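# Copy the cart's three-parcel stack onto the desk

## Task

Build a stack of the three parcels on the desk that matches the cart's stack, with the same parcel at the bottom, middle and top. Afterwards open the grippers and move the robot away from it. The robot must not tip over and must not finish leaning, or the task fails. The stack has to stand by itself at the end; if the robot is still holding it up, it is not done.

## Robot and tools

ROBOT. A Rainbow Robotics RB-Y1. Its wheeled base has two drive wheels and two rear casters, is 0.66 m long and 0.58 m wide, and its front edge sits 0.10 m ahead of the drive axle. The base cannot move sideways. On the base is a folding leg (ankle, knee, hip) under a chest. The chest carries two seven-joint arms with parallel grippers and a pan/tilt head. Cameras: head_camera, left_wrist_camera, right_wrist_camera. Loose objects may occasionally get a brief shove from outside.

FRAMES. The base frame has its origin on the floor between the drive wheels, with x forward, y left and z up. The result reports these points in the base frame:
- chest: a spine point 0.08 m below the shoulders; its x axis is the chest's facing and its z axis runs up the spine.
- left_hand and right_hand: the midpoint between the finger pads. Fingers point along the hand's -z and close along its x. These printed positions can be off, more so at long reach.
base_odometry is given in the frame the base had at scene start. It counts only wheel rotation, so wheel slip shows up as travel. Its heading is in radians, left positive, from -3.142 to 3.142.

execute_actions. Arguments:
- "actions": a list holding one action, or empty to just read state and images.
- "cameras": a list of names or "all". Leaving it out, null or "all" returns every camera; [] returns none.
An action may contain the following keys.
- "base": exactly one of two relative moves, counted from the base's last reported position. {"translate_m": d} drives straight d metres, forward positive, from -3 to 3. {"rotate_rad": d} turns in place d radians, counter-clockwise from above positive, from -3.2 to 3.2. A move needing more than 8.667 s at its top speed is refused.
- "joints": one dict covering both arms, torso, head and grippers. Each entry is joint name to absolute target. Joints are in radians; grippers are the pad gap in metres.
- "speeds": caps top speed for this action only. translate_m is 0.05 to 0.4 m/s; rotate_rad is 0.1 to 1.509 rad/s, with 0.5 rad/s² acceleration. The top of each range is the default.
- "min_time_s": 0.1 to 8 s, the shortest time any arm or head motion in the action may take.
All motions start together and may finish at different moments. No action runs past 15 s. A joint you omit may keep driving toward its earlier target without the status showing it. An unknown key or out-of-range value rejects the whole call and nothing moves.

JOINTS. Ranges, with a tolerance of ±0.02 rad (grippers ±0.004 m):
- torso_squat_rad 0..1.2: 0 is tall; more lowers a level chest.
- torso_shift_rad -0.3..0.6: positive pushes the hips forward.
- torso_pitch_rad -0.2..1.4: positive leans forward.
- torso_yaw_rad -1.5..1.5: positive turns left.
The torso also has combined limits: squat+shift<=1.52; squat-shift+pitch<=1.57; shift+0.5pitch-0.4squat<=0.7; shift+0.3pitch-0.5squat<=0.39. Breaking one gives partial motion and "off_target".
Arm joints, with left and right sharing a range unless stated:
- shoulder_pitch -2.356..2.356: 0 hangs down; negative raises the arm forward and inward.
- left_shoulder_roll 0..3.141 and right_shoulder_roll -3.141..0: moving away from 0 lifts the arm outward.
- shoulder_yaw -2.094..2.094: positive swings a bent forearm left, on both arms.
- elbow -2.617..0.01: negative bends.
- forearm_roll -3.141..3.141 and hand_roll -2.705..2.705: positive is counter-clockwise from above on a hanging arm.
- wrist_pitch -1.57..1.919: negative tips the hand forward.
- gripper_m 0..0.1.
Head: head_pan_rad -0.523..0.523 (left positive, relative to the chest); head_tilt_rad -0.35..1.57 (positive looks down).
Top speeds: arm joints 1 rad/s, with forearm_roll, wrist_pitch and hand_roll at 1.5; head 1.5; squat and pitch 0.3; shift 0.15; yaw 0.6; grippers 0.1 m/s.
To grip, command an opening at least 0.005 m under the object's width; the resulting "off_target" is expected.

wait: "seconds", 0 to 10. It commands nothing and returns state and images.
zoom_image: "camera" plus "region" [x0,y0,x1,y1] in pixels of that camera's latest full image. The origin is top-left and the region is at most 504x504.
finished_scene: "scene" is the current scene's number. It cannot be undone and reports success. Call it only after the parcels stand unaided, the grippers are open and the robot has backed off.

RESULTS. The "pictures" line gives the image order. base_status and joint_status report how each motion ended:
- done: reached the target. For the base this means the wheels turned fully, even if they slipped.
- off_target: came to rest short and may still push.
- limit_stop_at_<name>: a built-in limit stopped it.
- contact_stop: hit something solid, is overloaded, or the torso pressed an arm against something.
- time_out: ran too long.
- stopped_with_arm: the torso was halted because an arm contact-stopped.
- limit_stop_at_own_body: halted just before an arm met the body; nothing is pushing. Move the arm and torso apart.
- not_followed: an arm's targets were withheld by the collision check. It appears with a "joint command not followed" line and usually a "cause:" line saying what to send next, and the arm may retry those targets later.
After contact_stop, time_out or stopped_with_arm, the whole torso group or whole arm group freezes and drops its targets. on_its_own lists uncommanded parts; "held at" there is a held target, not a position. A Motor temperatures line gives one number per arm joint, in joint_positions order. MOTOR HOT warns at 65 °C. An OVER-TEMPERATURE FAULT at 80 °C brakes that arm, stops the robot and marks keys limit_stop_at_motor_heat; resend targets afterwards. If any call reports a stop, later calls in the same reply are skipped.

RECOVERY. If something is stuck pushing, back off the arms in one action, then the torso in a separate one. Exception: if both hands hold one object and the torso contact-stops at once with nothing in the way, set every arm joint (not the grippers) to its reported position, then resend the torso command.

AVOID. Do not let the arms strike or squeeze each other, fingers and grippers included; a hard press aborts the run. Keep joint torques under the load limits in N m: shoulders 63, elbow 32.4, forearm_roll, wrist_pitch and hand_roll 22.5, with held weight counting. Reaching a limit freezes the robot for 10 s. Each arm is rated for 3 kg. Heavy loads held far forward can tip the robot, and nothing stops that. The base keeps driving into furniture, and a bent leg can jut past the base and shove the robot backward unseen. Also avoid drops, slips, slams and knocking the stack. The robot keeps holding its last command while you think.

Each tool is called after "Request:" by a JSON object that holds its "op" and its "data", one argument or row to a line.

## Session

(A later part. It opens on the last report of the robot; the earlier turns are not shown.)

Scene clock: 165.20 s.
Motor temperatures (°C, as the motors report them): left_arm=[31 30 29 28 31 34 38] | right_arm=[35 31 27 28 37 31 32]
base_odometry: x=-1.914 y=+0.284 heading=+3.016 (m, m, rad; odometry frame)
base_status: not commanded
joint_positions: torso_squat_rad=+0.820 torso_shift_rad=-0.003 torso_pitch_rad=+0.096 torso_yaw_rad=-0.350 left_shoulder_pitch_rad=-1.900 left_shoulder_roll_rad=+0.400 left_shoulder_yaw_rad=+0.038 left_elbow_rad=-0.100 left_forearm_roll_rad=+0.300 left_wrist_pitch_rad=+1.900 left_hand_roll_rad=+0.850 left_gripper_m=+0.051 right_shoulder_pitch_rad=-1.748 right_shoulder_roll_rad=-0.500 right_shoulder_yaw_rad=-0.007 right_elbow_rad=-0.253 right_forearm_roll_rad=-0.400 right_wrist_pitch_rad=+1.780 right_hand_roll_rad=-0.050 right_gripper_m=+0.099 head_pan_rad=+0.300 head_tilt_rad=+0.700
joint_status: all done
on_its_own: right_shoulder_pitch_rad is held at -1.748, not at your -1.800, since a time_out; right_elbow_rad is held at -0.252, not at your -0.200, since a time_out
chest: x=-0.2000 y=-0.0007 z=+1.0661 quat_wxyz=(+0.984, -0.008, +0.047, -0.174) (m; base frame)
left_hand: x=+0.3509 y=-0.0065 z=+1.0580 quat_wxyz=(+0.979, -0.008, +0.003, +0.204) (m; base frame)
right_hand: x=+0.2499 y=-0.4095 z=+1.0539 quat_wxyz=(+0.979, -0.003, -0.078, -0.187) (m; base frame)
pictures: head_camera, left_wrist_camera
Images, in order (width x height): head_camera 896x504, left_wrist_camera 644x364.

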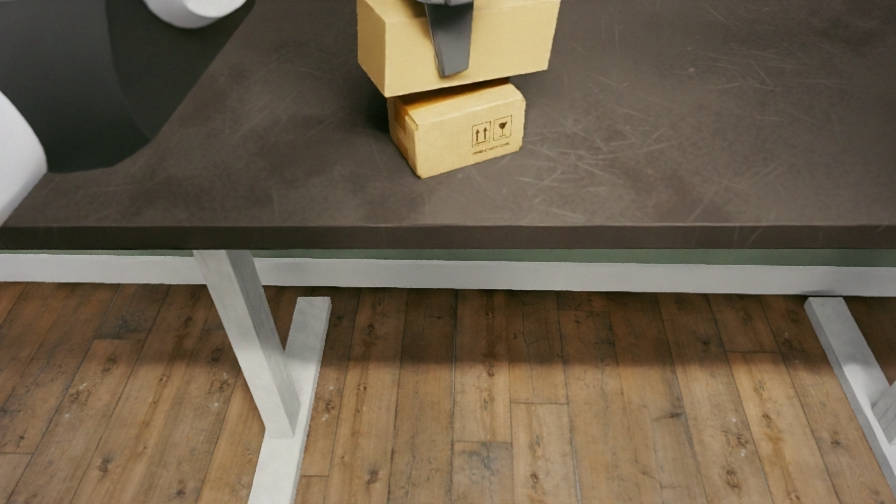

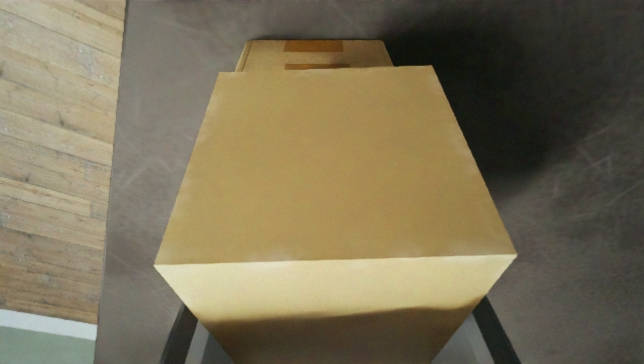

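Request:
{"op": "execute_actions", "data": {
  "actions": [
    {"joints":{"torso_squat_rad":0.86}}
  ],
  "cameras": []
}}

Request:
{"op": "execute_actions", "data": {
  "actions": [
    {"joints":{"left_gripper_m":0.099}}
  ],
  "cameras": []
}}

Request:
{"op": "execute_actions", "data": {
  "actions": [
    {"joints":{"torso_squat_rad":0.5}}
  ],
  "cameras": ["head_camera"]
}}

Scene clock: 168.87 s.
Motor temperatures (°C, as the motors report them): left_arm=[31 30 29 28 31 34 38] | right_arm=[35 31 27 28 37 31 32]
base_odometry: x=-1.914 y=+0.284 heading=+3.016 (m, m, rad; odometry frame)
base_status: not commanded
joint_positions: torso_squat_rad=+0.860 torso_shift_rad=-0.004 torso_pitch_rad=+0.095 torso_yaw_rad=-0.350 left_shoulder_pitch_rad=-1.901 left_shoulder_roll_rad=+0.401 left_shoulder_yaw_rad=+0.038 left_elbow_rad=-0.101 left_forearm_roll_rad=+0.300 left_wrist_pitch_rad=+1.900 left_hand_roll_rad=+0.850 left_gripper_m=+0.051 right_shoulder_pitch_rad=-1.748 right_shoulder_roll_rad=-0.500 right_shoulder_yaw_rad=-0.007 right_elbow_rad=-0.252 right_forearm_roll_rad=-0.400 right_wrist_pitch_rad=+1.780 right_hand_roll_rad=-0.050 right_gripper_m=+0.099 head_pan_rad=+0.300 head_tilt_rad=+0.700
joint_status: all done
on_its_own: right_shoulder_pitch_rad is held at -1.748, not at your -1.800, since a time_out; right_elbow_rad is held at -0.252, not at your -0.200, since a time_out
chest: x=-0.2002 y=-0.0006 z=+1.0452 quat_wxyz=(+0.984, -0.008, +0.047, -0.174) (m; base frame)
left_hand: x=+0.3509 y=-0.0066 z=+1.0386 quat_wxyz=(+0.979, -0.009, +0.002, +0.204) (m; base frame)
right_hand: x=+0.2497 y=-0.4095 z=+1.0334 quat_wxyz=(+0.979, -0.002, -0.079, -0.187) (m; base frame)
pictures: none
No camera images: the call's "cameras" was empty. Leave "cameras" out to get every camera's image.

Scene clock: 170.13 s.
Motor temperatures (°C, as the motors report them): left_arm=[31 30 29 28 31 34 38] | right_arm=[35 31 27 28 37 31 32]
base_odometry: x=-1.914 y=+0.284 heading=+3.016 (m, m, rad; odometry frame)
base_status: not commanded
joint_positions: torso_squat_rad=+0.860 torso_shift_rad=-0.003 torso_pitch_rad=+0.096 torso_yaw_rad=-0.350 left_shoulder_pitch_rad=-1.900 left_shoulder_roll_rad=+0.400 left_shoulder_yaw_rad=+0.038 left_elbow_rad=-0.100 left_forearm_roll_rad=+0.300 left_wrist_pitch_rad=+1.900 left_hand_roll_rad=+0.850 left_gripper_m=+0.099 right_shoulder_pitch_rad=-1.748 right_shoulder_roll_rad=-0.500 right_shoulder_yaw_rad=-0.007 right_elbow_rad=-0.252 right_forearm_roll_rad=-0.400 right_wrist_pitch_rad=+1.780 right_hand_roll_rad=-0.050 right_gripper_m=+0.099 head_pan_rad=+0.300 head_tilt_rad=+0.700
joint_status: all done
on_its_own: right_shoulder_pitch_rad is held at -1.748, not at your -1.800, since a time_out; right_elbow_rad is held at -0.252, not at your -0.200, since a time_out
chest: x=-0.2000 y=-0.0006 z=+1.0452 quat_wxyz=(+0.984, -0.008, +0.047, -0.174) (m; base frame)
left_hand: x=+0.3509 y=-0.0066 z=+1.0376 quat_wxyz=(+0.979, -0.008, +0.003, +0.204) (m; base frame)
right_hand: x=+0.2499 y=-0.4095 z=+1.0331 quat_wxyz=(+0.979, -0.003, -0.078, -0.187) (m; base frame)
pictures: none
No camera images: the call's "cameras" was empty. Leave "cameras" out to get every camera's image.

Scene clock: 172.13 s.
Motor temperatures (°C, as the motors report them): left_arm=[31 30 29 28 31 34 38] | right_arm=[35 31 27 28 37 31 32]
base_odometry: x=-1.914 y=+0.284 heading=+3.016 (m, m, rad; odometry frame)
base_status: not commanded
joint_positions: torso_squat_rad=+0.500 torso_shift_rad=-0.003 torso_pitch_rad=+0.096 torso_yaw_rad=-0.350 left_shoulder_pitch_rad=-1.900 left_shoulder_roll_rad=+0.400 left_shoulder_yaw_rad=+0.038 left_elbow_rad=-0.100 left_forearm_roll_rad=+0.300 left_wrist_pitch_rad=+1.900 left_hand_roll_rad=+0.850 left_gripper_m=+0.099 right_shoulder_pitch_rad=-1.748 right_shoulder_roll_rad=-0.500 right_shoulder_yaw_rad=-0.007 right_elbow_rad=-0.252 right_forearm_roll_rad=-0.400 right_wrist_pitch_rad=+1.780 right_hand_roll_rad=-0.050 right_gripper_m=+0.099 head_pan_rad=+0.300 head_tilt_rad=+0.700
joint_status: all done
on_its_own: right_shoulder_pitch_rad is held at -1.748, not at your -1.800, since a time_out; right_elbow_rad is held at -0.252, not at your -0.200, since a time_out
chest: x=-0.2003 y=-0.0008 z=+1.2028 quat_wxyz=(+0.984, -0.008, +0.047, -0.174) (m; base frame)
left_hand: x=+0.3506 y=-0.0067 z=+1.1948 quat_wxyz=(+0.979, -0.008, +0.003, +0.204) (m; base frame)
right_hand: x=+0.2496 y=-0.4096 z=+1.1905 quat_wxyz=(+0.979, -0.003, -0.078, -0.187) (m; base frame)
pictures: head_camera
Images, in order (width x height): head_camera 896x504.

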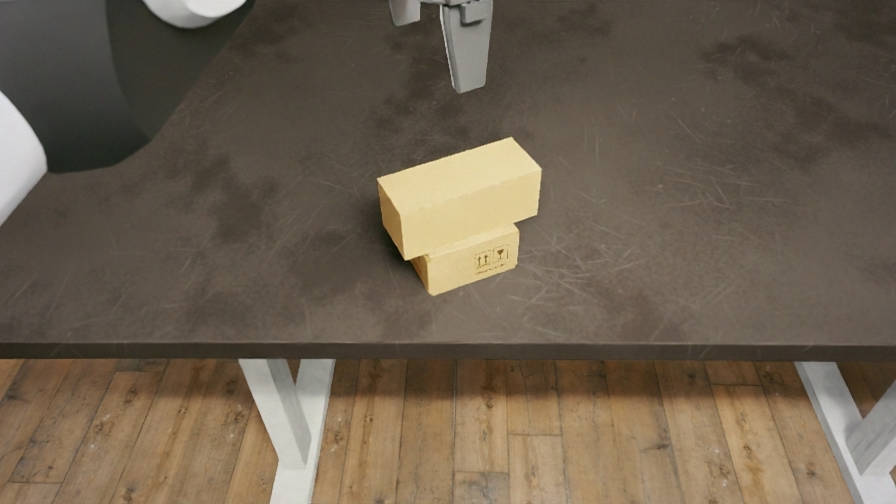

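Request:
{"op": "execute_actions", "data": {
  "actions": [
    {"base":{"translate_m":-0.525},"joints":{"torso_yaw_rad":0.0,"head_pan_rad":0.0}}
  ],
  "cameras": []
}}

Request:
{"op": "execute_actions", "data": {
  "actions": [
    {"base":{"rotate_rad":-0.45},"joints":{"torso_pitch_rad":0.293,"left_shoulder_pitch_rad":-1.2,"left_shoulder_roll_rad":0.031,"left_elbow_rad":-0.9,"left_forearm_roll_rad":0.005,"left_wrist_pitch_rad":1.8,"left_hand_roll_rad":0.1,"right_shoulder_pitch_rad":-0.2,"right_elbow_rad":-0.4,"right_shoulder_roll_rad":-0.2,"right_wrist_pitch_rad":0.0,"right_forearm_roll_rad":0.0,"head_tilt_rad":1.0,"torso_squat_rad":0.4}}
  ],
  "cameras": []
}}

Request:
{"op": "execute_actions", "data": {
  "actions": [
    {"base":{"translate_m":-1.8}}
  ],
  "cameras": []
}}

Request:
{"op": "execute_actions", "data": {
  "actions": [
    {"base":{"rotate_rad":2.3},"joints":{"torso_yaw_rad":0.2}}
  ],
  "cameras": []
}}

Request:
{"op": "execute_actions", "data": {
  "actions": [
    {"base":{"translate_m":0.68}}
  ],
  "cameras": ["head_camera","left_wrist_camera"]
}}

Scene clock: 177.63 s.
Motor temperatures (°C, as the motors report them): left_arm=[31 30 29 28 31 34 38] | right_arm=[35 31 27 28 37 31 32]
base_odometry: x=-1.393 y=+0.218 heading=+3.016 (m, m, rad; odometry frame)
base_status: done
joint_positions: torso_squat_rad=+0.500 torso_shift_rad=-0.003 torso_pitch_rad=+0.096 torso_yaw_rad=+0.000 left_shoulder_pitch_rad=-1.900 left_shoulder_roll_rad=+0.400 left_shoulder_yaw_rad=+0.038 left_elbow_rad=-0.100 left_forearm_roll_rad=+0.300 left_wrist_pitch_rad=+1.900 left_hand_roll_rad=+0.850 left_gripper_m=+0.099 right_shoulder_pitch_rad=-1.748 right_shoulder_roll_rad=-0.500 right_shoulder_yaw_rad=-0.007 right_elbow_rad=-0.252 right_forearm_roll_rad=-0.400 right_wrist_pitch_rad=+1.780 right_hand_roll_rad=-0.050 right_gripper_m=+0.099 head_pan_rad=+0.000 head_tilt_rad=+0.700
joint_status: all done
on_its_own: right_shoulder_pitch_rad is held at -1.748, not at your -1.800, since a time_out; right_elbow_rad is held at -0.252, not at your -0.200, since a time_out
chest: x=-0.2005 y=-0.0007 z=+1.2028 quat_wxyz=(+0.999, +0.000, +0.048, +0.000) (m; base frame)
left_hand: x=+0.3193 y=+0.1820 z=+1.1980 quat_wxyz=(+0.929, +0.008, -0.002, +0.370) (m; base frame)
right_hand: x=+0.3619 y=-0.2308 z=+1.1800 quat_wxyz=(+0.997, +0.027, -0.074, -0.016) (m; base frame)
pictures: none
No camera images: the call's "cameras" was empty. Leave "cameras" out to get every camera's image.

Scene clock: 180.63 s.
Motor temperatures (°C, as the motors report them): left_arm=[31 30 29 28 31 34 38] | right_arm=[35 31 27 28 37 31 32]
base_odometry: x=-1.393 y=+0.218 heading=+2.567 (m, m, rad; odometry frame)
base_status: done
joint_positions: torso_squat_rad=+0.400 torso_shift_rad=-0.003 torso_pitch_rad=+0.293 torso_yaw_rad=+0.000 left_shoulder_pitch_rad=-1.200 left_shoulder_roll_rad=+0.031 left_shoulder_yaw_rad=+0.038 left_elbow_rad=-0.900 left_forearm_roll_rad=+0.005 left_wrist_pitch_rad=+1.800 left_hand_roll_rad=+0.100 left_gripper_m=+0.099 right_shoulder_pitch_rad=-0.200 right_shoulder_roll_rad=-0.200 right_shoulder_yaw_rad=-0.007 right_elbow_rad=-0.400 right_forearm_roll_rad=+0.000 right_wrist_pitch_rad=+0.000 right_hand_roll_rad=-0.050 right_gripper_m=+0.099 head_pan_rad=+0.000 head_tilt_rad=+1.000
joint_status: all done
chest: x=-0.1407 y=-0.0008 z=+1.2215 quat_wxyz=(+0.989, +0.000, +0.146, +0.000) (m; base frame)
left_hand: x=+0.3373 y=+0.1032 z=+0.9189 quat_wxyz=(+0.992, +0.052, +0.022, -0.112) (m; base frame)
right_hand: x=+0.0067 y=-0.3500 z=+0.5585 quat_wxyz=(+0.985, -0.082, -0.152, +0.029) (m; base frame)
pictures: none
No camera images: the call's "cameras" was empty. Leave "cameras" out to get every camera's image.

Scene clock: 187.00 s.
Motor temperatures (°C, as the motors report them): left_arm=[31 30 29 28 31 34 38] | right_arm=[35 31 27 28 37 31 32]
base_odometry: x=+0.118 y=-0.761 heading=+2.566 (m, m, rad; odometry frame)
base_status: done
joint_positions: torso_squat_rad=+0.400 torso_shift_rad=-0.003 torso_pitch_rad=+0.293 torso_yaw_rad=+0.000 left_shoulder_pitch_rad=-1.200 left_shoulder_roll_rad=+0.031 left_shoulder_yaw_rad=+0.038 left_elbow_rad=-0.900 left_forearm_roll_rad=+0.005 left_wrist_pitch_rad=+1.800 left_hand_roll_rad=+0.100 left_gripper_m=+0.099 right_shoulder_pitch_rad=-0.200 right_shoulder_roll_rad=-0.200 right_shoulder_yaw_rad=-0.007 right_elbow_rad=-0.400 right_forearm_roll_rad=+0.000 right_wrist_pitch_rad=+0.000 right_hand_roll_rad=-0.050 right_gripper_m=+0.099 head_pan_rad=+0.000 head_tilt_rad=+1.000
joint_status: not commanded
chest: x=-0.1407 y=-0.0008 z=+1.2215 quat_wxyz=(+0.989, +0.000, +0.146, +0.000) (m; base frame)
left_hand: x=+0.3373 y=+0.1032 z=+0.9189 quat_wxyz=(+0.992, +0.052, +0.022, -0.112) (m; base frame)
right_hand: x=+0.0069 y=-0.3499 z=+0.5585 quat_wxyz=(+0.985, -0.082, -0.152, +0.029) (m; base frame)
pictures: none
No camera images: the call's "cameras" was empty. Leave "cameras" out to get every camera's image.

Scene clock: 191.60 s.
Motor temperatures (°C, as the motors report them): left_arm=[31 30 29 28 31 34 38] | right_arm=[35 31 27 28 37 31 32]
base_odometry: x=+0.118 y=-0.761 heading=-1.418 (m, m, rad; odometry frame)
base_status: done
joint_positions: torso_squat_rad=+0.400 torso_shift_rad=-0.003 torso_pitch_rad=+0.293 torso_yaw_rad=+0.200 left_shoulder_pitch_rad=-1.200 left_shoulder_roll_rad=+0.031 left_shoulder_yaw_rad=+0.038 left_elbow_rad=-0.900 left_forearm_roll_rad=+0.005 left_wrist_pitch_rad=+1.800 left_hand_roll_rad=+0.100 left_gripper_m=+0.099 right_shoulder_pitch_rad=-0.200 right_shoulder_roll_rad=-0.200 right_shoulder_yaw_rad=-0.007 right_elbow_rad=-0.400 right_forearm_roll_rad=+0.000 right_wrist_pitch_rad=+0.000 right_hand_roll_rad=-0.050 right_gripper_m=+0.099 head_pan_rad=+0.000 head_tilt_rad=+1.000
joint_status: all done
chest: x=-0.1407 y=-0.0008 z=+1.2215 quat_wxyz=(+0.984, +0.015, +0.145, +0.099) (m; base frame)
left_hand: x=+0.3071 y=+0.2095 z=+0.9280 quat_wxyz=(+0.996, +0.078, +0.030, -0.016) (m; base frame)
right_hand: x=+0.0671 y=-0.2769 z=+0.5405 quat_wxyz=(+0.979, -0.039, -0.160, +0.118) (m; base frame)
pictures: none
No camera images: the call's "cameras" was empty. Leave "cameras" out to get every camera's image.

Scene clock: 194.83 s.
Motor temperatures (°C, as the motors report them): left_arm=[31 30 29 28 31 34 38] | right_arm=[35 31 27 28 37 31 32]
base_odometry: x=+0.222 y=-1.433 heading=-1.417 (m, m, rad; odometry frame)
base_status: done
joint_positions: torso_squat_rad=+0.400 torso_shift_rad=-0.003 torso_pitch_rad=+0.293 torso_yaw_rad=+0.200 left_shoulder_pitch_rad=-1.200 left_shoulder_roll_rad=+0.031 left_shoulder_yaw_rad=+0.038 left_elbow_rad=-0.900 left_forearm_roll_rad=+0.005 left_wrist_pitch_rad=+1.800 left_hand_roll_rad=+0.100 left_gripper_m=+0.099 right_shoulder_pitch_rad=-0.200 right_shoulder_roll_rad=-0.200 right_shoulder_yaw_rad=-0.007 right_elbow_rad=-0.400 right_forearm_roll_rad=+0.000 right_wrist_pitch_rad=+0.000 right_hand_roll_rad=-0.050 right_gripper_m=+0.099 head_pan_rad=+0.000 head_tilt_rad=+1.000
joint_status: not commanded
chest: x=-0.1406 y=-0.0008 z=+1.2215 quat_wxyz=(+0.984, +0.015, +0.145, +0.099) (m; base frame)
left_hand: x=+0.3072 y=+0.2095 z=+0.9280 quat_wxyz=(+0.996, +0.078, +0.030, -0.016) (m; base frame)
right_hand: x=+0.0672 y=-0.2768 z=+0.5404 quat_wxyz=(+0.979, -0.039, -0.160, +0.118) (m; base frame)
pictures: head_camera, left_wrist_camera
Images, in order (width x height): head_camera 896x504, left_wrist_camera 644x364.

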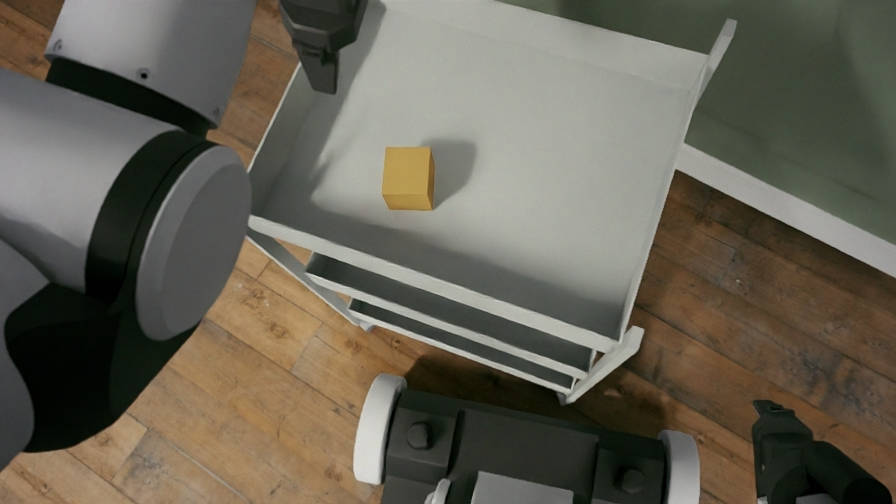

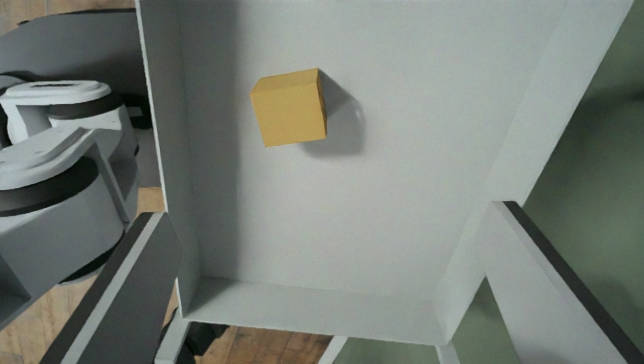

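Request:
{"op": "execute_actions", "data": {
  "actions": [
    {"base":{"translate_m":-0.02},"joints":{"torso_yaw_rad":0.1,"torso_squat_rad":0.75,"left_hand_roll_rad":0.35,"right_shoulder_pitch_rad":0.2}}
  ],
  "cameras": ["head_camera","left_wrist_camera"]
}}

Scene clock: 197.93 s.
Motor temperatures (°C, as the motors report them): left_arm=[31 30 29 28 31 34 38] | right_arm=[35 31 27 28 37 31 32]
base_odometry: x=+0.219 y=-1.413 heading=-1.417 (m, m, rad; odometry frame)
base_status: done
joint_positions: torso_squat_rad=+0.750 torso_shift_rad=-0.003 torso_pitch_rad=+0.293 torso_yaw_rad=+0.100 left_shoulder_pitch_rad=-1.200 left_shoulder_roll_rad=+0.031 left_shoulder_yaw_rad=+0.038 left_elbow_rad=-0.900 left_forearm_roll_rad=+0.005 left_wrist_pitch_rad=+1.800 left_hand_roll_rad=+0.350 left_gripper_m=+0.099 right_shoulder_pitch_rad=+0.200 right_shoulder_roll_rad=-0.200 right_shoulder_yaw_rad=-0.007 right_elbow_rad=-0.400 right_forearm_roll_rad=+0.000 right_wrist_pitch_rad=+0.000 right_hand_roll_rad=-0.050 right_gripper_m=+0.099 head_pan_rad=+0.000 head_tilt_rad=+1.000
joint_status: all done
chest: x=-0.1403 y=-0.0007 z=+1.0889 quat_wxyz=(+0.988, +0.008, +0.146, +0.050) (m; base frame)
left_hand: x=+0.3251 y=+0.1573 z=+0.7902 quat_wxyz=(+0.996, +0.068, +0.018, +0.061) (m; base frame)
right_hand: x=-0.2548 y=-0.3698 z=+0.4302 quat_wxyz=(+0.995, -0.092, +0.036, +0.031) (m; base frame)
pictures: head_camera, left_wrist_camera
Images, in order (width x height): head_camera 896x504, left_wrist_camera 644x364.

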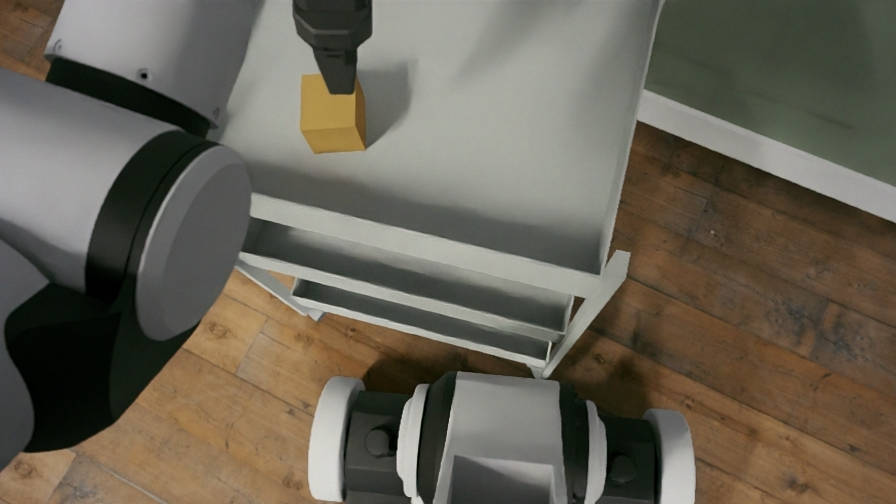

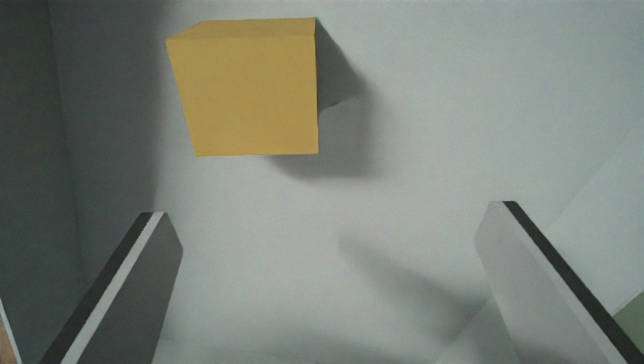

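Request:
{"op": "execute_actions", "data": {
  "actions": [
    {"base":{"translate_m":-0.03}}
  ],
  "cameras": []
}}

Request:
{"op": "execute_actions", "data": {
  "actions": [
    {"joints":{"torso_squat_rad":0.94}}
  ],
  "cameras": ["left_wrist_camera"]
}}

Scene clock: 200.63 s.
Motor temperatures (°C, as the motors report them): left_arm=[31 30 29 28 31 34 38] | right_arm=[35 31 27 28 37 31 32]
base_odometry: x=+0.214 y=-1.384 heading=-1.418 (m, m, rad; odometry frame)
base_status: done
joint_positions: torso_squat_rad=+0.750 torso_shift_rad=-0.003 torso_pitch_rad=+0.293 torso_yaw_rad=+0.100 left_shoulder_pitch_rad=-1.200 left_shoulder_roll_rad=+0.031 left_shoulder_yaw_rad=+0.038 left_elbow_rad=-0.900 left_forearm_roll_rad=+0.005 left_wrist_pitch_rad=+1.800 left_hand_roll_rad=+0.350 left_gripper_m=+0.099 right_shoulder_pitch_rad=+0.200 right_shoulder_roll_rad=-0.200 right_shoulder_yaw_rad=-0.007 right_elbow_rad=-0.400 right_forearm_roll_rad=+0.000 right_wrist_pitch_rad=+0.000 right_hand_roll_rad=-0.050 right_gripper_m=+0.099 head_pan_rad=+0.000 head_tilt_rad=+1.000
joint_status: not commanded
chest: x=-0.1403 y=-0.0007 z=+1.0889 quat_wxyz=(+0.988, +0.008, +0.146, +0.050) (m; base frame)
left_hand: x=+0.3251 y=+0.1573 z=+0.7901 quat_wxyz=(+0.996, +0.068, +0.018, +0.061) (m; base frame)
right_hand: x=-0.2548 y=-0.3698 z=+0.4302 quat_wxyz=(+0.995, -0.092, +0.036, +0.031) (m; base frame)
pictures: none
No camera images: the call's "cameras" was empty. Leave "cameras" out to get every camera's image.

Scene clock: 202.07 s.
Motor temperatures (°C, as the motors report them): left_arm=[31 30 29 28 31 34 38] | right_arm=[35 31 27 28 37 31 32]
base_odometry: x=+0.214 y=-1.384 heading=-1.418 (m, m, rad; odometry frame)
base_status: not commanded
joint_positions: torso_squat_rad=+0.940 torso_shift_rad=-0.003 torso_pitch_rad=+0.293 torso_yaw_rad=+0.100 left_shoulder_pitch_rad=-1.200 left_shoulder_roll_rad=+0.031 left_shoulder_yaw_rad=+0.038 left_elbow_rad=-0.900 left_forearm_roll_rad=+0.005 left_wrist_pitch_rad=+1.800 left_hand_roll_rad=+0.350 left_gripper_m=+0.099 right_shoulder_pitch_rad=+0.200 right_shoulder_roll_rad=-0.200 right_shoulder_yaw_rad=-0.007 right_elbow_rad=-0.400 right_forearm_roll_rad=+0.000 right_wrist_pitch_rad=+0.000 right_hand_roll_rad=-0.050 right_gripper_m=+0.099 head_pan_rad=+0.000 head_tilt_rad=+1.000
joint_status: all done
chest: x=-0.1400 y=-0.0006 z=+0.9896 quat_wxyz=(+0.988, +0.008, +0.146, +0.050) (m; base frame)
left_hand: x=+0.3255 y=+0.1574 z=+0.6909 quat_wxyz=(+0.996, +0.068, +0.018, +0.061) (m; base frame)
right_hand: x=-0.2544 y=-0.3697 z=+0.3309 quat_wxyz=(+0.995, -0.092, +0.036, +0.031) (m; base frame)
pictures: left_wrist_camera
Images, in order (width x height): left_wrist_camera 644x364.

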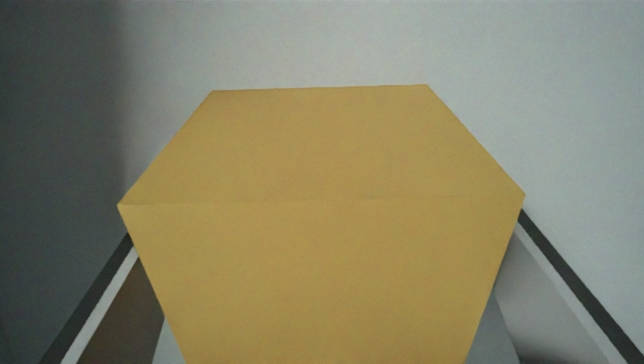

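Request:
{"op": "execute_actions", "data": {
  "actions": [
    {"joints":{"left_gripper_m":0.03}}
  ],
  "cameras": []
}}

Request:
{"op": "execute_actions", "data": {
  "actions": [
    {"joints":{"torso_squat_rad":0.3}}
  ],
  "cameras": ["left_wrist_camera"]
}}

Request:
{"op": "execute_actions", "data": {
  "actions": [
    {"base":{"translate_m":-0.63},"joints":{"torso_yaw_rad":-0.35,"torso_pitch_rad":0.096,"left_shoulder_pitch_rad":-1.9,"left_shoulder_roll_rad":0.4,"left_elbow_rad":-0.1,"left_forearm_roll_rad":0.3,"left_wrist_pitch_rad":1.9,"left_hand_roll_rad":0.85,"head_pan_rad":0.3,"head_tilt_rad":0.7}}
  ],
  "cameras": []
}}

Request:
{"op": "execute_actions", "data": {
  "actions": [
    {"base":{"rotate_rad":-2.3}}
  ],
  "cameras": []
}}

Request:
{"op": "execute_actions", "data": {
  "actions": [
    {"base":{"translate_m":1.8}}
  ],
  "cameras": []
}}

Request:
{"op": "execute_actions", "data": {
  "actions": [
    {"base":{"rotate_rad":0.45}}
  ],
  "cameras": []
}}

Request:
{"op": "execute_actions", "data": {
  "actions": [
    {"base":{"translate_m":0.525}}
  ],
  "cameras": ["head_camera","left_wrist_camera"]
}}

Scene clock: 206.03 s.
Motor temperatures (°C, as the motors report them): left_arm=[31 30 29 28 31 34 38] | right_arm=[34 31 27 28 37 31 32]
base_odometry: x=+0.214 y=-1.384 heading=-1.418 (m, m, rad; odometry frame)
base_status: not commanded
joint_positions: torso_squat_rad=+0.940 torso_shift_rad=-0.003 torso_pitch_rad=+0.293 torso_yaw_rad=+0.100 left_shoulder_pitch_rad=-1.200 left_shoulder_roll_rad=+0.031 left_shoulder_yaw_rad=+0.038 left_elbow_rad=-0.900 left_forearm_roll_rad=+0.005 left_wrist_pitch_rad=+1.800 left_hand_roll_rad=+0.350 left_gripper_m=+0.055 right_shoulder_pitch_rad=+0.200 right_shoulder_roll_rad=-0.200 right_shoulder_yaw_rad=-0.007 right_elbow_rad=-0.400 right_forearm_roll_rad=+0.000 right_wrist_pitch_rad=+0.000 right_hand_roll_rad=-0.050 right_gripper_m=+0.099 head_pan_rad=+0.000 head_tilt_rad=+1.000
joint_status: left_gripper_m off_target (ended at +0.055, target +0.030)
chest: x=-0.1400 y=-0.0006 z=+0.9896 quat_wxyz=(+0.988, +0.008, +0.146, +0.050) (m; base frame)
left_hand: x=+0.3255 y=+0.1574 z=+0.6909 quat_wxyz=(+0.996, +0.068, +0.018, +0.061) (m; base frame)
right_hand: x=-0.2544 y=-0.3697 z=+0.3309 quat_wxyz=(+0.995, -0.092, +0.036, +0.031) (m; base frame)
pictures: none
No camera images: the call's "cameras" was empty. Leave "cameras" out to get every camera's image.

Scene clock: 208.93 s.
Motor temperatures (°C, as the motors report them): left_arm=[31 30 29 28 31 34 38] | right_arm=[34 31 27 27 37 31 32]
base_odometry: x=+0.214 y=-1.384 heading=-1.418 (m, m, rad; odometry frame)
base_status: not commanded
joint_positions: torso_squat_rad=+0.300 torso_shift_rad=-0.003 torso_pitch_rad=+0.293 torso_yaw_rad=+0.100 left_shoulder_pitch_rad=-1.200 left_shoulder_roll_rad=+0.031 left_shoulder_yaw_rad=+0.038 left_elbow_rad=-0.900 left_forearm_roll_rad=+0.005 left_wrist_pitch_rad=+1.800 left_hand_roll_rad=+0.350 left_gripper_m=+0.055 right_shoulder_pitch_rad=+0.200 right_shoulder_roll_rad=-0.200 right_shoulder_yaw_rad=-0.007 right_elbow_rad=-0.400 right_forearm_roll_rad=+0.000 right_wrist_pitch_rad=+0.000 right_hand_roll_rad=-0.050 right_gripper_m=+0.099 head_pan_rad=+0.000 head_tilt_rad=+1.000
joint_status: all done
chest: x=-0.1407 y=-0.0008 z=+1.2454 quat_wxyz=(+0.988, +0.008, +0.146, +0.050) (m; base frame)
left_hand: x=+0.3247 y=+0.1572 z=+0.9465 quat_wxyz=(+0.996, +0.068, +0.018, +0.061) (m; base frame)
right_hand: x=-0.2553 y=-0.3699 z=+0.5868 quat_wxyz=(+0.995, -0.092, +0.036, +0.031) (m; base frame)
pictures: left_wrist_camera
Images, in order (width x height): left_wrist_camera 644x364.

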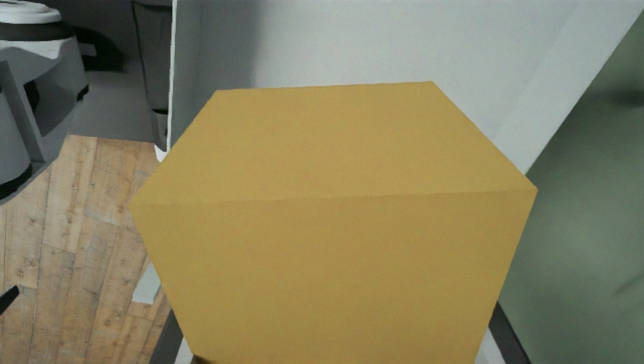

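Scene clock: 212.20 s.
Motor temperatures (°C, as the motors report them): left_arm=[31 30 29 28 31 34 38] | right_arm=[34 31 27 27 37 31 32]
base_odometry: x=+0.118 y=-0.761 heading=-1.417 (m, m, rad; odometry frame)
base_status: done
joint_positions: torso_squat_rad=+0.300 torso_shift_rad=-0.003 torso_pitch_rad=+0.096 torso_yaw_rad=-0.350 left_shoulder_pitch_rad=-1.900 left_shoulder_roll_rad=+0.400 left_shoulder_yaw_rad=+0.038 left_elbow_rad=-0.100 left_forearm_roll_rad=+0.300 left_wrist_pitch_rad=+1.900 left_hand_roll_rad=+0.850 left_gripper_m=+0.055 right_shoulder_pitch_rad=+0.200 right_shoulder_roll_rad=-0.200 right_shoulder_yaw_rad=-0.007 right_elbow_rad=-0.400 right_forearm_roll_rad=+0.000 right_wrist_pitch_rad=+0.000 right_hand_roll_rad=-0.050 right_gripper_m=+0.099 head_pan_rad=+0.300 head_tilt_rad=+0.700
joint_status: all done
chest: x=-0.2005 y=-0.0008 z=+1.2572 quat_wxyz=(+0.984, -0.008, +0.047, -0.174) (m; base frame)
left_hand: x=+0.3503 y=-0.0068 z=+1.2492 quat_wxyz=(+0.979, -0.008, +0.003, +0.204) (m; base frame)
right_hand: x=-0.3519 y=-0.3681 z=+0.6050 quat_wxyz=(+0.971, -0.127, -0.039, -0.198) (m; base frame)
pictures: none
No camera images: the call's "cameras" was empty. Leave "cameras" out to get every camera's image.

Scene clock: 216.80 s.
Motor temperatures (°C, as the motors report them): left_arm=[31 30 29 28 31 34 38] | right_arm=[34 31 27 27 37 31 32]
base_odometry: x=+0.118 y=-0.761 heading=+2.567 (m, m, rad; odometry frame)
base_status: done
joint_positions: torso_squat_rad=+0.300 torso_shift_rad=-0.003 torso_pitch_rad=+0.096 torso_yaw_rad=-0.350 left_shoulder_pitch_rad=-1.900 left_shoulder_roll_rad=+0.400 left_shoulder_yaw_rad=+0.038 left_elbow_rad=-0.100 left_forearm_roll_rad=+0.300 left_wrist_pitch_rad=+1.900 left_hand_roll_rad=+0.850 left_gripper_m=+0.055 right_shoulder_pitch_rad=+0.200 right_shoulder_roll_rad=-0.200 right_shoulder_yaw_rad=-0.007 right_elbow_rad=-0.400 right_forearm_roll_rad=+0.000 right_wrist_pitch_rad=+0.000 right_hand_roll_rad=-0.050 right_gripper_m=+0.099 head_pan_rad=+0.300 head_tilt_rad=+0.700
joint_status: not commanded
chest: x=-0.2005 y=-0.0008 z=+1.2572 quat_wxyz=(+0.984, -0.008, +0.047, -0.174) (m; base frame)
left_hand: x=+0.3503 y=-0.0068 z=+1.2492 quat_wxyz=(+0.979, -0.008, +0.003, +0.204) (m; base frame)
right_hand: x=-0.3519 y=-0.3682 z=+0.6050 quat_wxyz=(+0.971, -0.127, -0.039, -0.198) (m; base frame)
pictures: none
No camera images: the call's "cameras" was empty. Leave "cameras" out to get every camera's image.

Scene clock: 222.87 s.
Motor temperatures (°C, as the motors report them): left_arm=[31 30 29 28 31 34 38] | right_arm=[34 31 27 27 37 31 32]
base_odometry: x=-1.393 y=+0.218 heading=+2.567 (m, m, rad; odometry frame)
base_status: done
joint_positions: torso_squat_rad=+0.300 torso_shift_rad=-0.003 torso_pitch_rad=+0.096 torso_yaw_rad=-0.350 left_shoulder_pitch_rad=-1.900 left_shoulder_roll_rad=+0.400 left_shoulder_yaw_rad=+0.038 left_elbow_rad=-0.100 left_forearm_roll_rad=+0.300 left_wrist_pitch_rad=+1.900 left_hand_roll_rad=+0.850 left_gripper_m=+0.055 right_shoulder_pitch_rad=+0.200 right_shoulder_roll_rad=-0.200 right_shoulder_yaw_rad=-0.007 right_elbow_rad=-0.400 right_forearm_roll_rad=+0.000 right_wrist_pitch_rad=+0.000 right_hand_roll_rad=-0.050 right_gripper_m=+0.099 head_pan_rad=+0.300 head_tilt_rad=+0.700
joint_status: not commanded
chest: x=-0.2004 y=-0.0008 z=+1.2572 quat_wxyz=(+0.984, -0.008, +0.047, -0.174) (m; base frame)
left_hand: x=+0.3504 y=-0.0068 z=+1.2490 quat_wxyz=(+0.979, -0.008, +0.003, +0.204) (m; base frame)
right_hand: x=-0.3518 y=-0.3682 z=+0.6051 quat_wxyz=(+0.971, -0.127, -0.039, -0.198) (m; base frame)
pictures: none
No camera images: the call's "cameras" was empty. Leave "cameras" out to get every camera's image.

Scene clock: 225.10 s.
Motor temperatures (°C, as the motors report them): left_arm=[31 30 29 28 31 34 38] | right_arm=[34 31 27 27 37 31 32]
base_odometry: x=-1.393 y=+0.218 heading=+3.016 (m, m, rad; odometry frame)
base_status: done
joint_positions: torso_squat_rad=+0.300 torso_shift_rad=-0.003 torso_pitch_rad=+0.096 torso_yaw_rad=-0.350 left_shoulder_pitch_rad=-1.900 left_shoulder_roll_rad=+0.400 left_shoulder_yaw_rad=+0.038 left_elbow_rad=-0.100 left_forearm_roll_rad=+0.300 left_wrist_pitch_rad=+1.900 left_hand_roll_rad=+0.850 left_gripper_m=+0.055 right_shoulder_pitch_rad=+0.200 right_shoulder_roll_rad=-0.200 right_shoulder_yaw_rad=-0.007 right_elbow_rad=-0.400 right_forearm_roll_rad=+0.000 right_wrist_pitch_rad=+0.000 right_hand_roll_rad=-0.050 right_gripper_m=+0.099 head_pan_rad=+0.300 head_tilt_rad=+0.700
joint_status: not commanded
chest: x=-0.2004 y=-0.0008 z=+1.2572 quat_wxyz=(+0.984, -0.008, +0.047, -0.174) (m; base frame)
left_hand: x=+0.3504 y=-0.0067 z=+1.2490 quat_wxyz=(+0.979, -0.008, +0.003, +0.204) (m; base frame)
right_hand: x=-0.3518 y=-0.3682 z=+0.6051 quat_wxyz=(+0.971, -0.127, -0.039, -0.198) (m; base frame)
pictures: none
No camera images: the call's "cameras" was empty. Leave "cameras" out to get every camera's image.

Scene clock: 227.97 s.
Motor temperatures (°C, as the motors report them): left_arm=[31 30 29 28 31 34 38] | right_arm=[34 31 27 27 37 31 32]
base_odometry: x=-1.914 y=+0.283 heading=+3.017 (m, m, rad; odometry frame)
base_status: done
joint_positions: torso_squat_rad=+0.300 torso_shift_rad=-0.003 torso_pitch_rad=+0.096 torso_yaw_rad=-0.350 left_shoulder_pitch_rad=-1.900 left_shoulder_roll_rad=+0.400 left_shoulder_yaw_rad=+0.038 left_elbow_rad=-0.100 left_forearm_roll_rad=+0.300 left_wrist_pitch_rad=+1.900 left_hand_roll_rad=+0.850 left_gripper_m=+0.055 right_shoulder_pitch_rad=+0.200 right_shoulder_roll_rad=-0.200 right_shoulder_yaw_rad=-0.007 right_elbow_rad=-0.400 right_forearm_roll_rad=+0.000 right_wrist_pitch_rad=+0.000 right_hand_roll_rad=-0.050 right_gripper_m=+0.099 head_pan_rad=+0.300 head_tilt_rad=+0.700
joint_status: not commanded
chest: x=-0.2004 y=-0.0008 z=+1.2572 quat_wxyz=(+0.984, -0.008, +0.047, -0.174) (m; base frame)
left_hand: x=+0.3504 y=-0.0067 z=+1.2490 quat_wxyz=(+0.979, -0.008, +0.003, +0.204) (m; base frame)
right_hand: x=-0.3518 y=-0.3682 z=+0.6051 quat_wxyz=(+0.971, -0.127, -0.039, -0.198) (m; base frame)
pictures: head_camera, left_wrist_camera
Images, in order (width x height): head_camera 896x504, left_wrist_camera 644x364.

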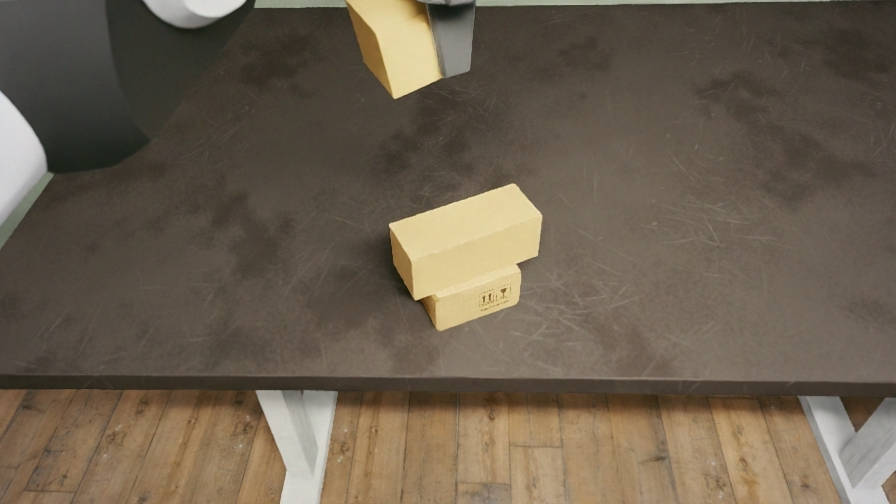

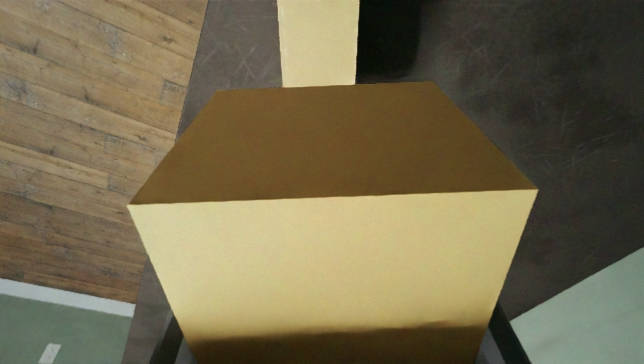

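Request:
{"op": "execute_actions", "data": {
  "actions": [
    {"joints":{"torso_squat_rad":0.68,"torso_yaw_rad":-0.4}}
  ],
  "cameras": ["head_camera","left_wrist_camera"]
}}

Scene clock: 231.33 s.
Motor temperatures (°C, as the motors report them): left_arm=[31 30 29 28 31 34 38] | right_arm=[34 31 27 27 37 31 32]
base_odometry: x=-1.914 y=+0.283 heading=+3.017 (m, m, rad; odometry frame)
base_status: not commanded
joint_positions: torso_squat_rad=+0.680 torso_shift_rad=-0.003 torso_pitch_rad=+0.096 torso_yaw_rad=-0.400 left_shoulder_pitch_rad=-1.900 left_shoulder_roll_rad=+0.400 left_shoulder_yaw_rad=+0.038 left_elbow_rad=-0.100 left_forearm_roll_rad=+0.300 left_wrist_pitch_rad=+1.900 left_hand_roll_rad=+0.850 left_gripper_m=+0.055 right_shoulder_pitch_rad=+0.200 right_shoulder_roll_rad=-0.200 right_shoulder_yaw_rad=-0.007 right_elbow_rad=-0.400 right_forearm_roll_rad=+0.000 right_wrist_pitch_rad=+0.000 right_hand_roll_rad=-0.050 right_gripper_m=+0.099 head_pan_rad=+0.300 head_tilt_rad=+0.700
joint_status: all done
chest: x=-0.2002 y=-0.0007 z=+1.1328 quat_wxyz=(+0.979, -0.009, +0.047, -0.198) (m; base frame)
left_hand: x=+0.3497 y=-0.0340 z=+1.1248 quat_wxyz=(+0.984, -0.010, +0.004, +0.179) (m; base frame)
right_hand: x=-0.3695 y=-0.3633 z=+0.4824 quat_wxyz=(+0.966, -0.130, -0.036, -0.222) (m; base frame)
pictures: head_camera, left_wrist_camera
Images, in order (width x height): head_camera 896x504, left_wrist_camera 644x364.

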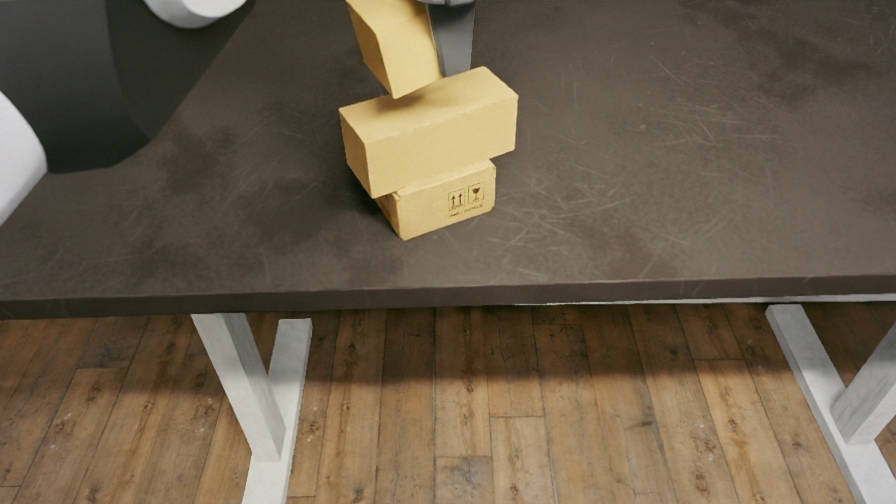

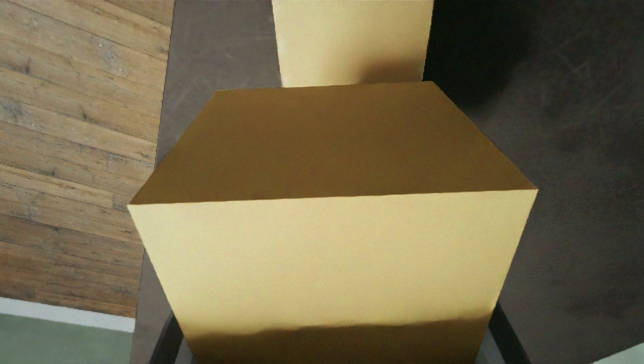

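Request:
{"op": "execute_actions", "data": {
  "actions": [
    {"base":{"translate_m":0.01},"joints":{"torso_squat_rad":0.76}}
  ],
  "cameras": ["head_camera"]
}}

Scene clock: 233.87 s.
Motor temperatures (°C, as the motors report them): left_arm=[31 30 29 28 31 34 38] | right_arm=[34 31 27 27 37 31 32]
base_odometry: x=-1.924 y=+0.284 heading=+3.017 (m, m, rad; odometry frame)
base_status: done
joint_positions: torso_squat_rad=+0.760 torso_shift_rad=-0.003 torso_pitch_rad=+0.096 torso_yaw_rad=-0.400 left_shoulder_pitch_rad=-1.900 left_shoulder_roll_rad=+0.400 left_shoulder_yaw_rad=+0.038 left_elbow_rad=-0.100 left_forearm_roll_rad=+0.300 left_wrist_pitch_rad=+1.900 left_hand_roll_rad=+0.850 left_gripper_m=+0.055 right_shoulder_pitch_rad=+0.200 right_shoulder_roll_rad=-0.200 right_shoulder_yaw_rad=-0.007 right_elbow_rad=-0.400 right_forearm_roll_rad=+0.000 right_wrist_pitch_rad=+0.000 right_hand_roll_rad=-0.050 right_gripper_m=+0.099 head_pan_rad=+0.300 head_tilt_rad=+0.700
joint_status: all done
chest: x=-0.2000 y=-0.0007 z=+1.0959 quat_wxyz=(+0.979, -0.009, +0.047, -0.198) (m; base frame)
left_hand: x=+0.3498 y=-0.0340 z=+1.0879 quat_wxyz=(+0.984, -0.010, +0.004, +0.179) (m; base frame)
right_hand: x=-0.3694 y=-0.3632 z=+0.4454 quat_wxyz=(+0.966, -0.130, -0.036, -0.222) (m; base frame)
pictures: head_camera
Images, in order (width x height): head_camera 896x504.

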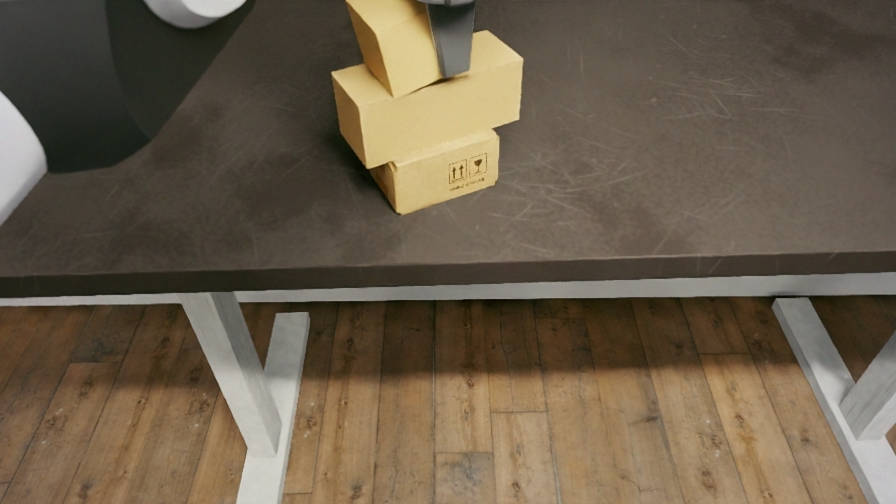

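Request:
{"op": "execute_actions", "data": {
  "actions": [
    {"joints":{"left_gripper_m":0.099}}
  ],
  "cameras": []
}}

Request:
{"op": "execute_actions", "data": {
  "actions": [
    {"joints":{"torso_squat_rad":0.35}}
  ],
  "cameras": []
}}

Request:
{"op": "execute_actions", "data": {
  "actions": [
    {"base":{"translate_m":-0.5}}
  ],
  "cameras": ["head_camera"]
}}

Scene clock: 237.47 s.
Motor temperatures (°C, as the motors report them): left_arm=[31 30 29 28 31 34 38] | right_arm=[34 31 27 27 37 31 32]
base_odometry: x=-1.924 y=+0.284 heading=+3.017 (m, m, rad; odometry frame)
base_status: not commanded
joint_positions: torso_squat_rad=+0.760 torso_shift_rad=-0.003 torso_pitch_rad=+0.096 torso_yaw_rad=-0.400 left_shoulder_pitch_rad=-1.900 left_shoulder_roll_rad=+0.400 left_shoulder_yaw_rad=+0.038 left_elbow_rad=-0.100 left_forearm_roll_rad=+0.300 left_wrist_pitch_rad=+1.900 left_hand_roll_rad=+0.850 left_gripper_m=+0.099 right_shoulder_pitch_rad=+0.200 right_shoulder_roll_rad=-0.200 right_shoulder_yaw_rad=-0.007 right_elbow_rad=-0.400 right_forearm_roll_rad=+0.000 right_wrist_pitch_rad=+0.000 right_hand_roll_rad=-0.050 right_gripper_m=+0.099 head_pan_rad=+0.300 head_tilt_rad=+0.700
joint_status: all done
chest: x=-0.2000 y=-0.0007 z=+1.0959 quat_wxyz=(+0.979, -0.009, +0.047, -0.198) (m; base frame)
left_hand: x=+0.3498 y=-0.0340 z=+1.0879 quat_wxyz=(+0.984, -0.010, +0.004, +0.179) (m; base frame)
right_hand: x=-0.3694 y=-0.3632 z=+0.4454 quat_wxyz=(+0.966, -0.130, -0.036, -0.222) (m; base frame)
pictures: none
No camera images: the call's "cameras" was empty. Leave "cameras" out to get every camera's image.

Scene clock: 239.60 s.
Motor temperatures (°C, as the motors report them): left_arm=[31 30 29 28 31 34 38] | right_arm=[34 31 27 27 37 31 32]
base_odometry: x=-1.924 y=+0.284 heading=+3.017 (m, m, rad; odometry frame)
base_status: not commanded
joint_positions: torso_squat_rad=+0.350 torso_shift_rad=-0.003 torso_pitch_rad=+0.096 torso_yaw_rad=-0.400 left_shoulder_pitch_rad=-1.900 left_shoulder_roll_rad=+0.400 left_shoulder_yaw_rad=+0.038 left_elbow_rad=-0.100 left_forearm_roll_rad=+0.300 left_wrist_pitch_rad=+1.900 left_hand_roll_rad=+0.850 left_gripper_m=+0.099 right_shoulder_pitch_rad=+0.200 right_shoulder_roll_rad=-0.200 right_shoulder_yaw_rad=-0.007 right_elbow_rad=-0.400 right_forearm_roll_rad=+0.000 right_wrist_pitch_rad=+0.000 right_hand_roll_rad=-0.050 right_gripper_m=+0.099 head_pan_rad=+0.300 head_tilt_rad=+0.700
joint_status: all done
chest: x=-0.2003 y=-0.0008 z=+1.2460 quat_wxyz=(+0.979, -0.009, +0.047, -0.198) (m; base frame)
left_hand: x=+0.3495 y=-0.0341 z=+1.2379 quat_wxyz=(+0.984, -0.010, +0.004, +0.179) (m; base frame)
right_hand: x=-0.3699 y=-0.3633 z=+0.5956 quat_wxyz=(+0.966, -0.130, -0.036, -0.222) (m; base frame)
pictures: none
No camera images: the call's "cameras" was empty. Leave "cameras" out to get every camera's image.

Scene clock: 242.63 s.
Motor temperatures (°C, as the motors report them): left_arm=[31 30 29 28 31 34 38] | right_arm=[34 31 27 27 37 31 32]
base_odometry: x=-1.427 y=+0.222 heading=+3.018 (m, m, rad; odometry frame)
base_status: done
joint_positions: torso_squat_rad=+0.350 torso_shift_rad=-0.003 torso_pitch_rad=+0.096 torso_yaw_rad=-0.400 left_shoulder_pitch_rad=-1.900 left_shoulder_roll_rad=+0.400 left_shoulder_yaw_rad=+0.038 left_elbow_rad=-0.100 left_forearm_roll_rad=+0.300 left_wrist_pitch_rad=+1.900 left_hand_roll_rad=+0.850 left_gripper_m=+0.099 right_shoulder_pitch_rad=+0.200 right_shoulder_roll_rad=-0.200 right_shoulder_yaw_rad=-0.007 right_elbow_rad=-0.400 right_forearm_roll_rad=+0.000 right_wrist_pitch_rad=+0.000 right_hand_roll_rad=-0.050 right_gripper_m=+0.099 head_pan_rad=+0.300 head_tilt_rad=+0.700
joint_status: not commanded
chest: x=-0.2005 y=-0.0008 z=+1.2461 quat_wxyz=(+0.979, -0.009, +0.047, -0.198) (m; base frame)
left_hand: x=+0.3493 y=-0.0341 z=+1.2381 quat_wxyz=(+0.984, -0.010, +0.004, +0.179) (m; base frame)
right_hand: x=-0.3700 y=-0.3633 z=+0.5956 quat_wxyz=(+0.966, -0.130, -0.036, -0.222) (m; base frame)
pictures: head_camera
Images, in order (width x height): head_camera 896x504.

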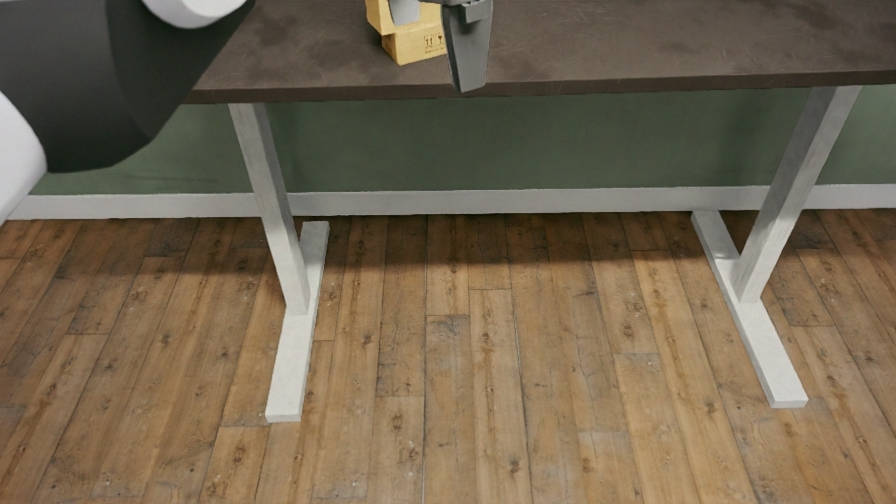

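Request:
{"op": "execute_actions", "data": {
  "actions": [
    {"joints":{"head_tilt_rad":0.2,"left_shoulder_pitch_rad":-0.3,"left_wrist_pitch_rad":0.0}}
  ],
  "cameras": ["head_camera"]
}}

Scene clock: 246.93 s.
Motor temperatures (°C, as the motors report them): left_arm=[31 30 29 28 31 34 38] | right_arm=[34 31 27 27 37 31 32]
base_odometry: x=-1.427 y=+0.222 heading=+3.018 (m, m, rad; odometry frame)
base_status: not commanded
joint_positions: torso_squat_rad=+0.350 torso_shift_rad=-0.003 torso_pitch_rad=+0.096 torso_yaw_rad=-0.400 left_shoulder_pitch_rad=-0.300 left_shoulder_roll_rad=+0.400 left_shoulder_yaw_rad=+0.038 left_elbow_rad=-0.100 left_forearm_roll_rad=+0.300 left_wrist_pitch_rad=+0.000 left_hand_roll_rad=+0.850 left_gripper_m=+0.099 right_shoulder_pitch_rad=+0.200 right_shoulder_roll_rad=-0.200 right_shoulder_yaw_rad=-0.007 right_elbow_rad=-0.400 right_forearm_roll_rad=+0.000 right_wrist_pitch_rad=+0.000 right_hand_roll_rad=-0.050 right_gripper_m=+0.099 head_pan_rad=+0.300 head_tilt_rad=+0.200
joint_status: all done
chest: x=-0.2005 y=-0.0008 z=+1.2461 quat_wxyz=(+0.979, -0.009, +0.047, -0.198) (m; base frame)
left_hand: x=+0.1878 y=+0.3567 z=+0.6294 quat_wxyz=(+0.911, +0.015, -0.234, +0.339) (m; base frame)
right_hand: x=-0.3699 y=-0.3633 z=+0.5956 quat_wxyz=(+0.966, -0.130, -0.036, -0.222) (m; base frame)
pictures: head_camera
Images, in order (width x height): head_camera 896x504.

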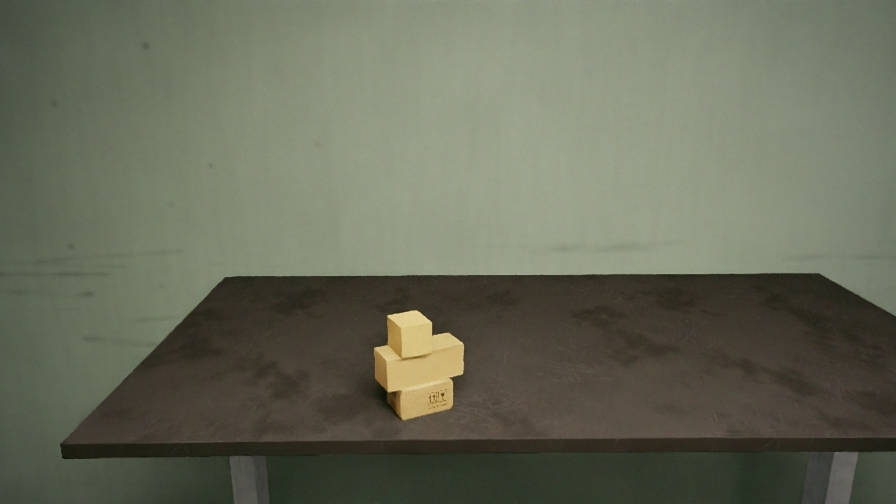

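Request:
{"op": "finished_scene", "data": {
  "scene": 1
}}

The scene is finished: the task was done.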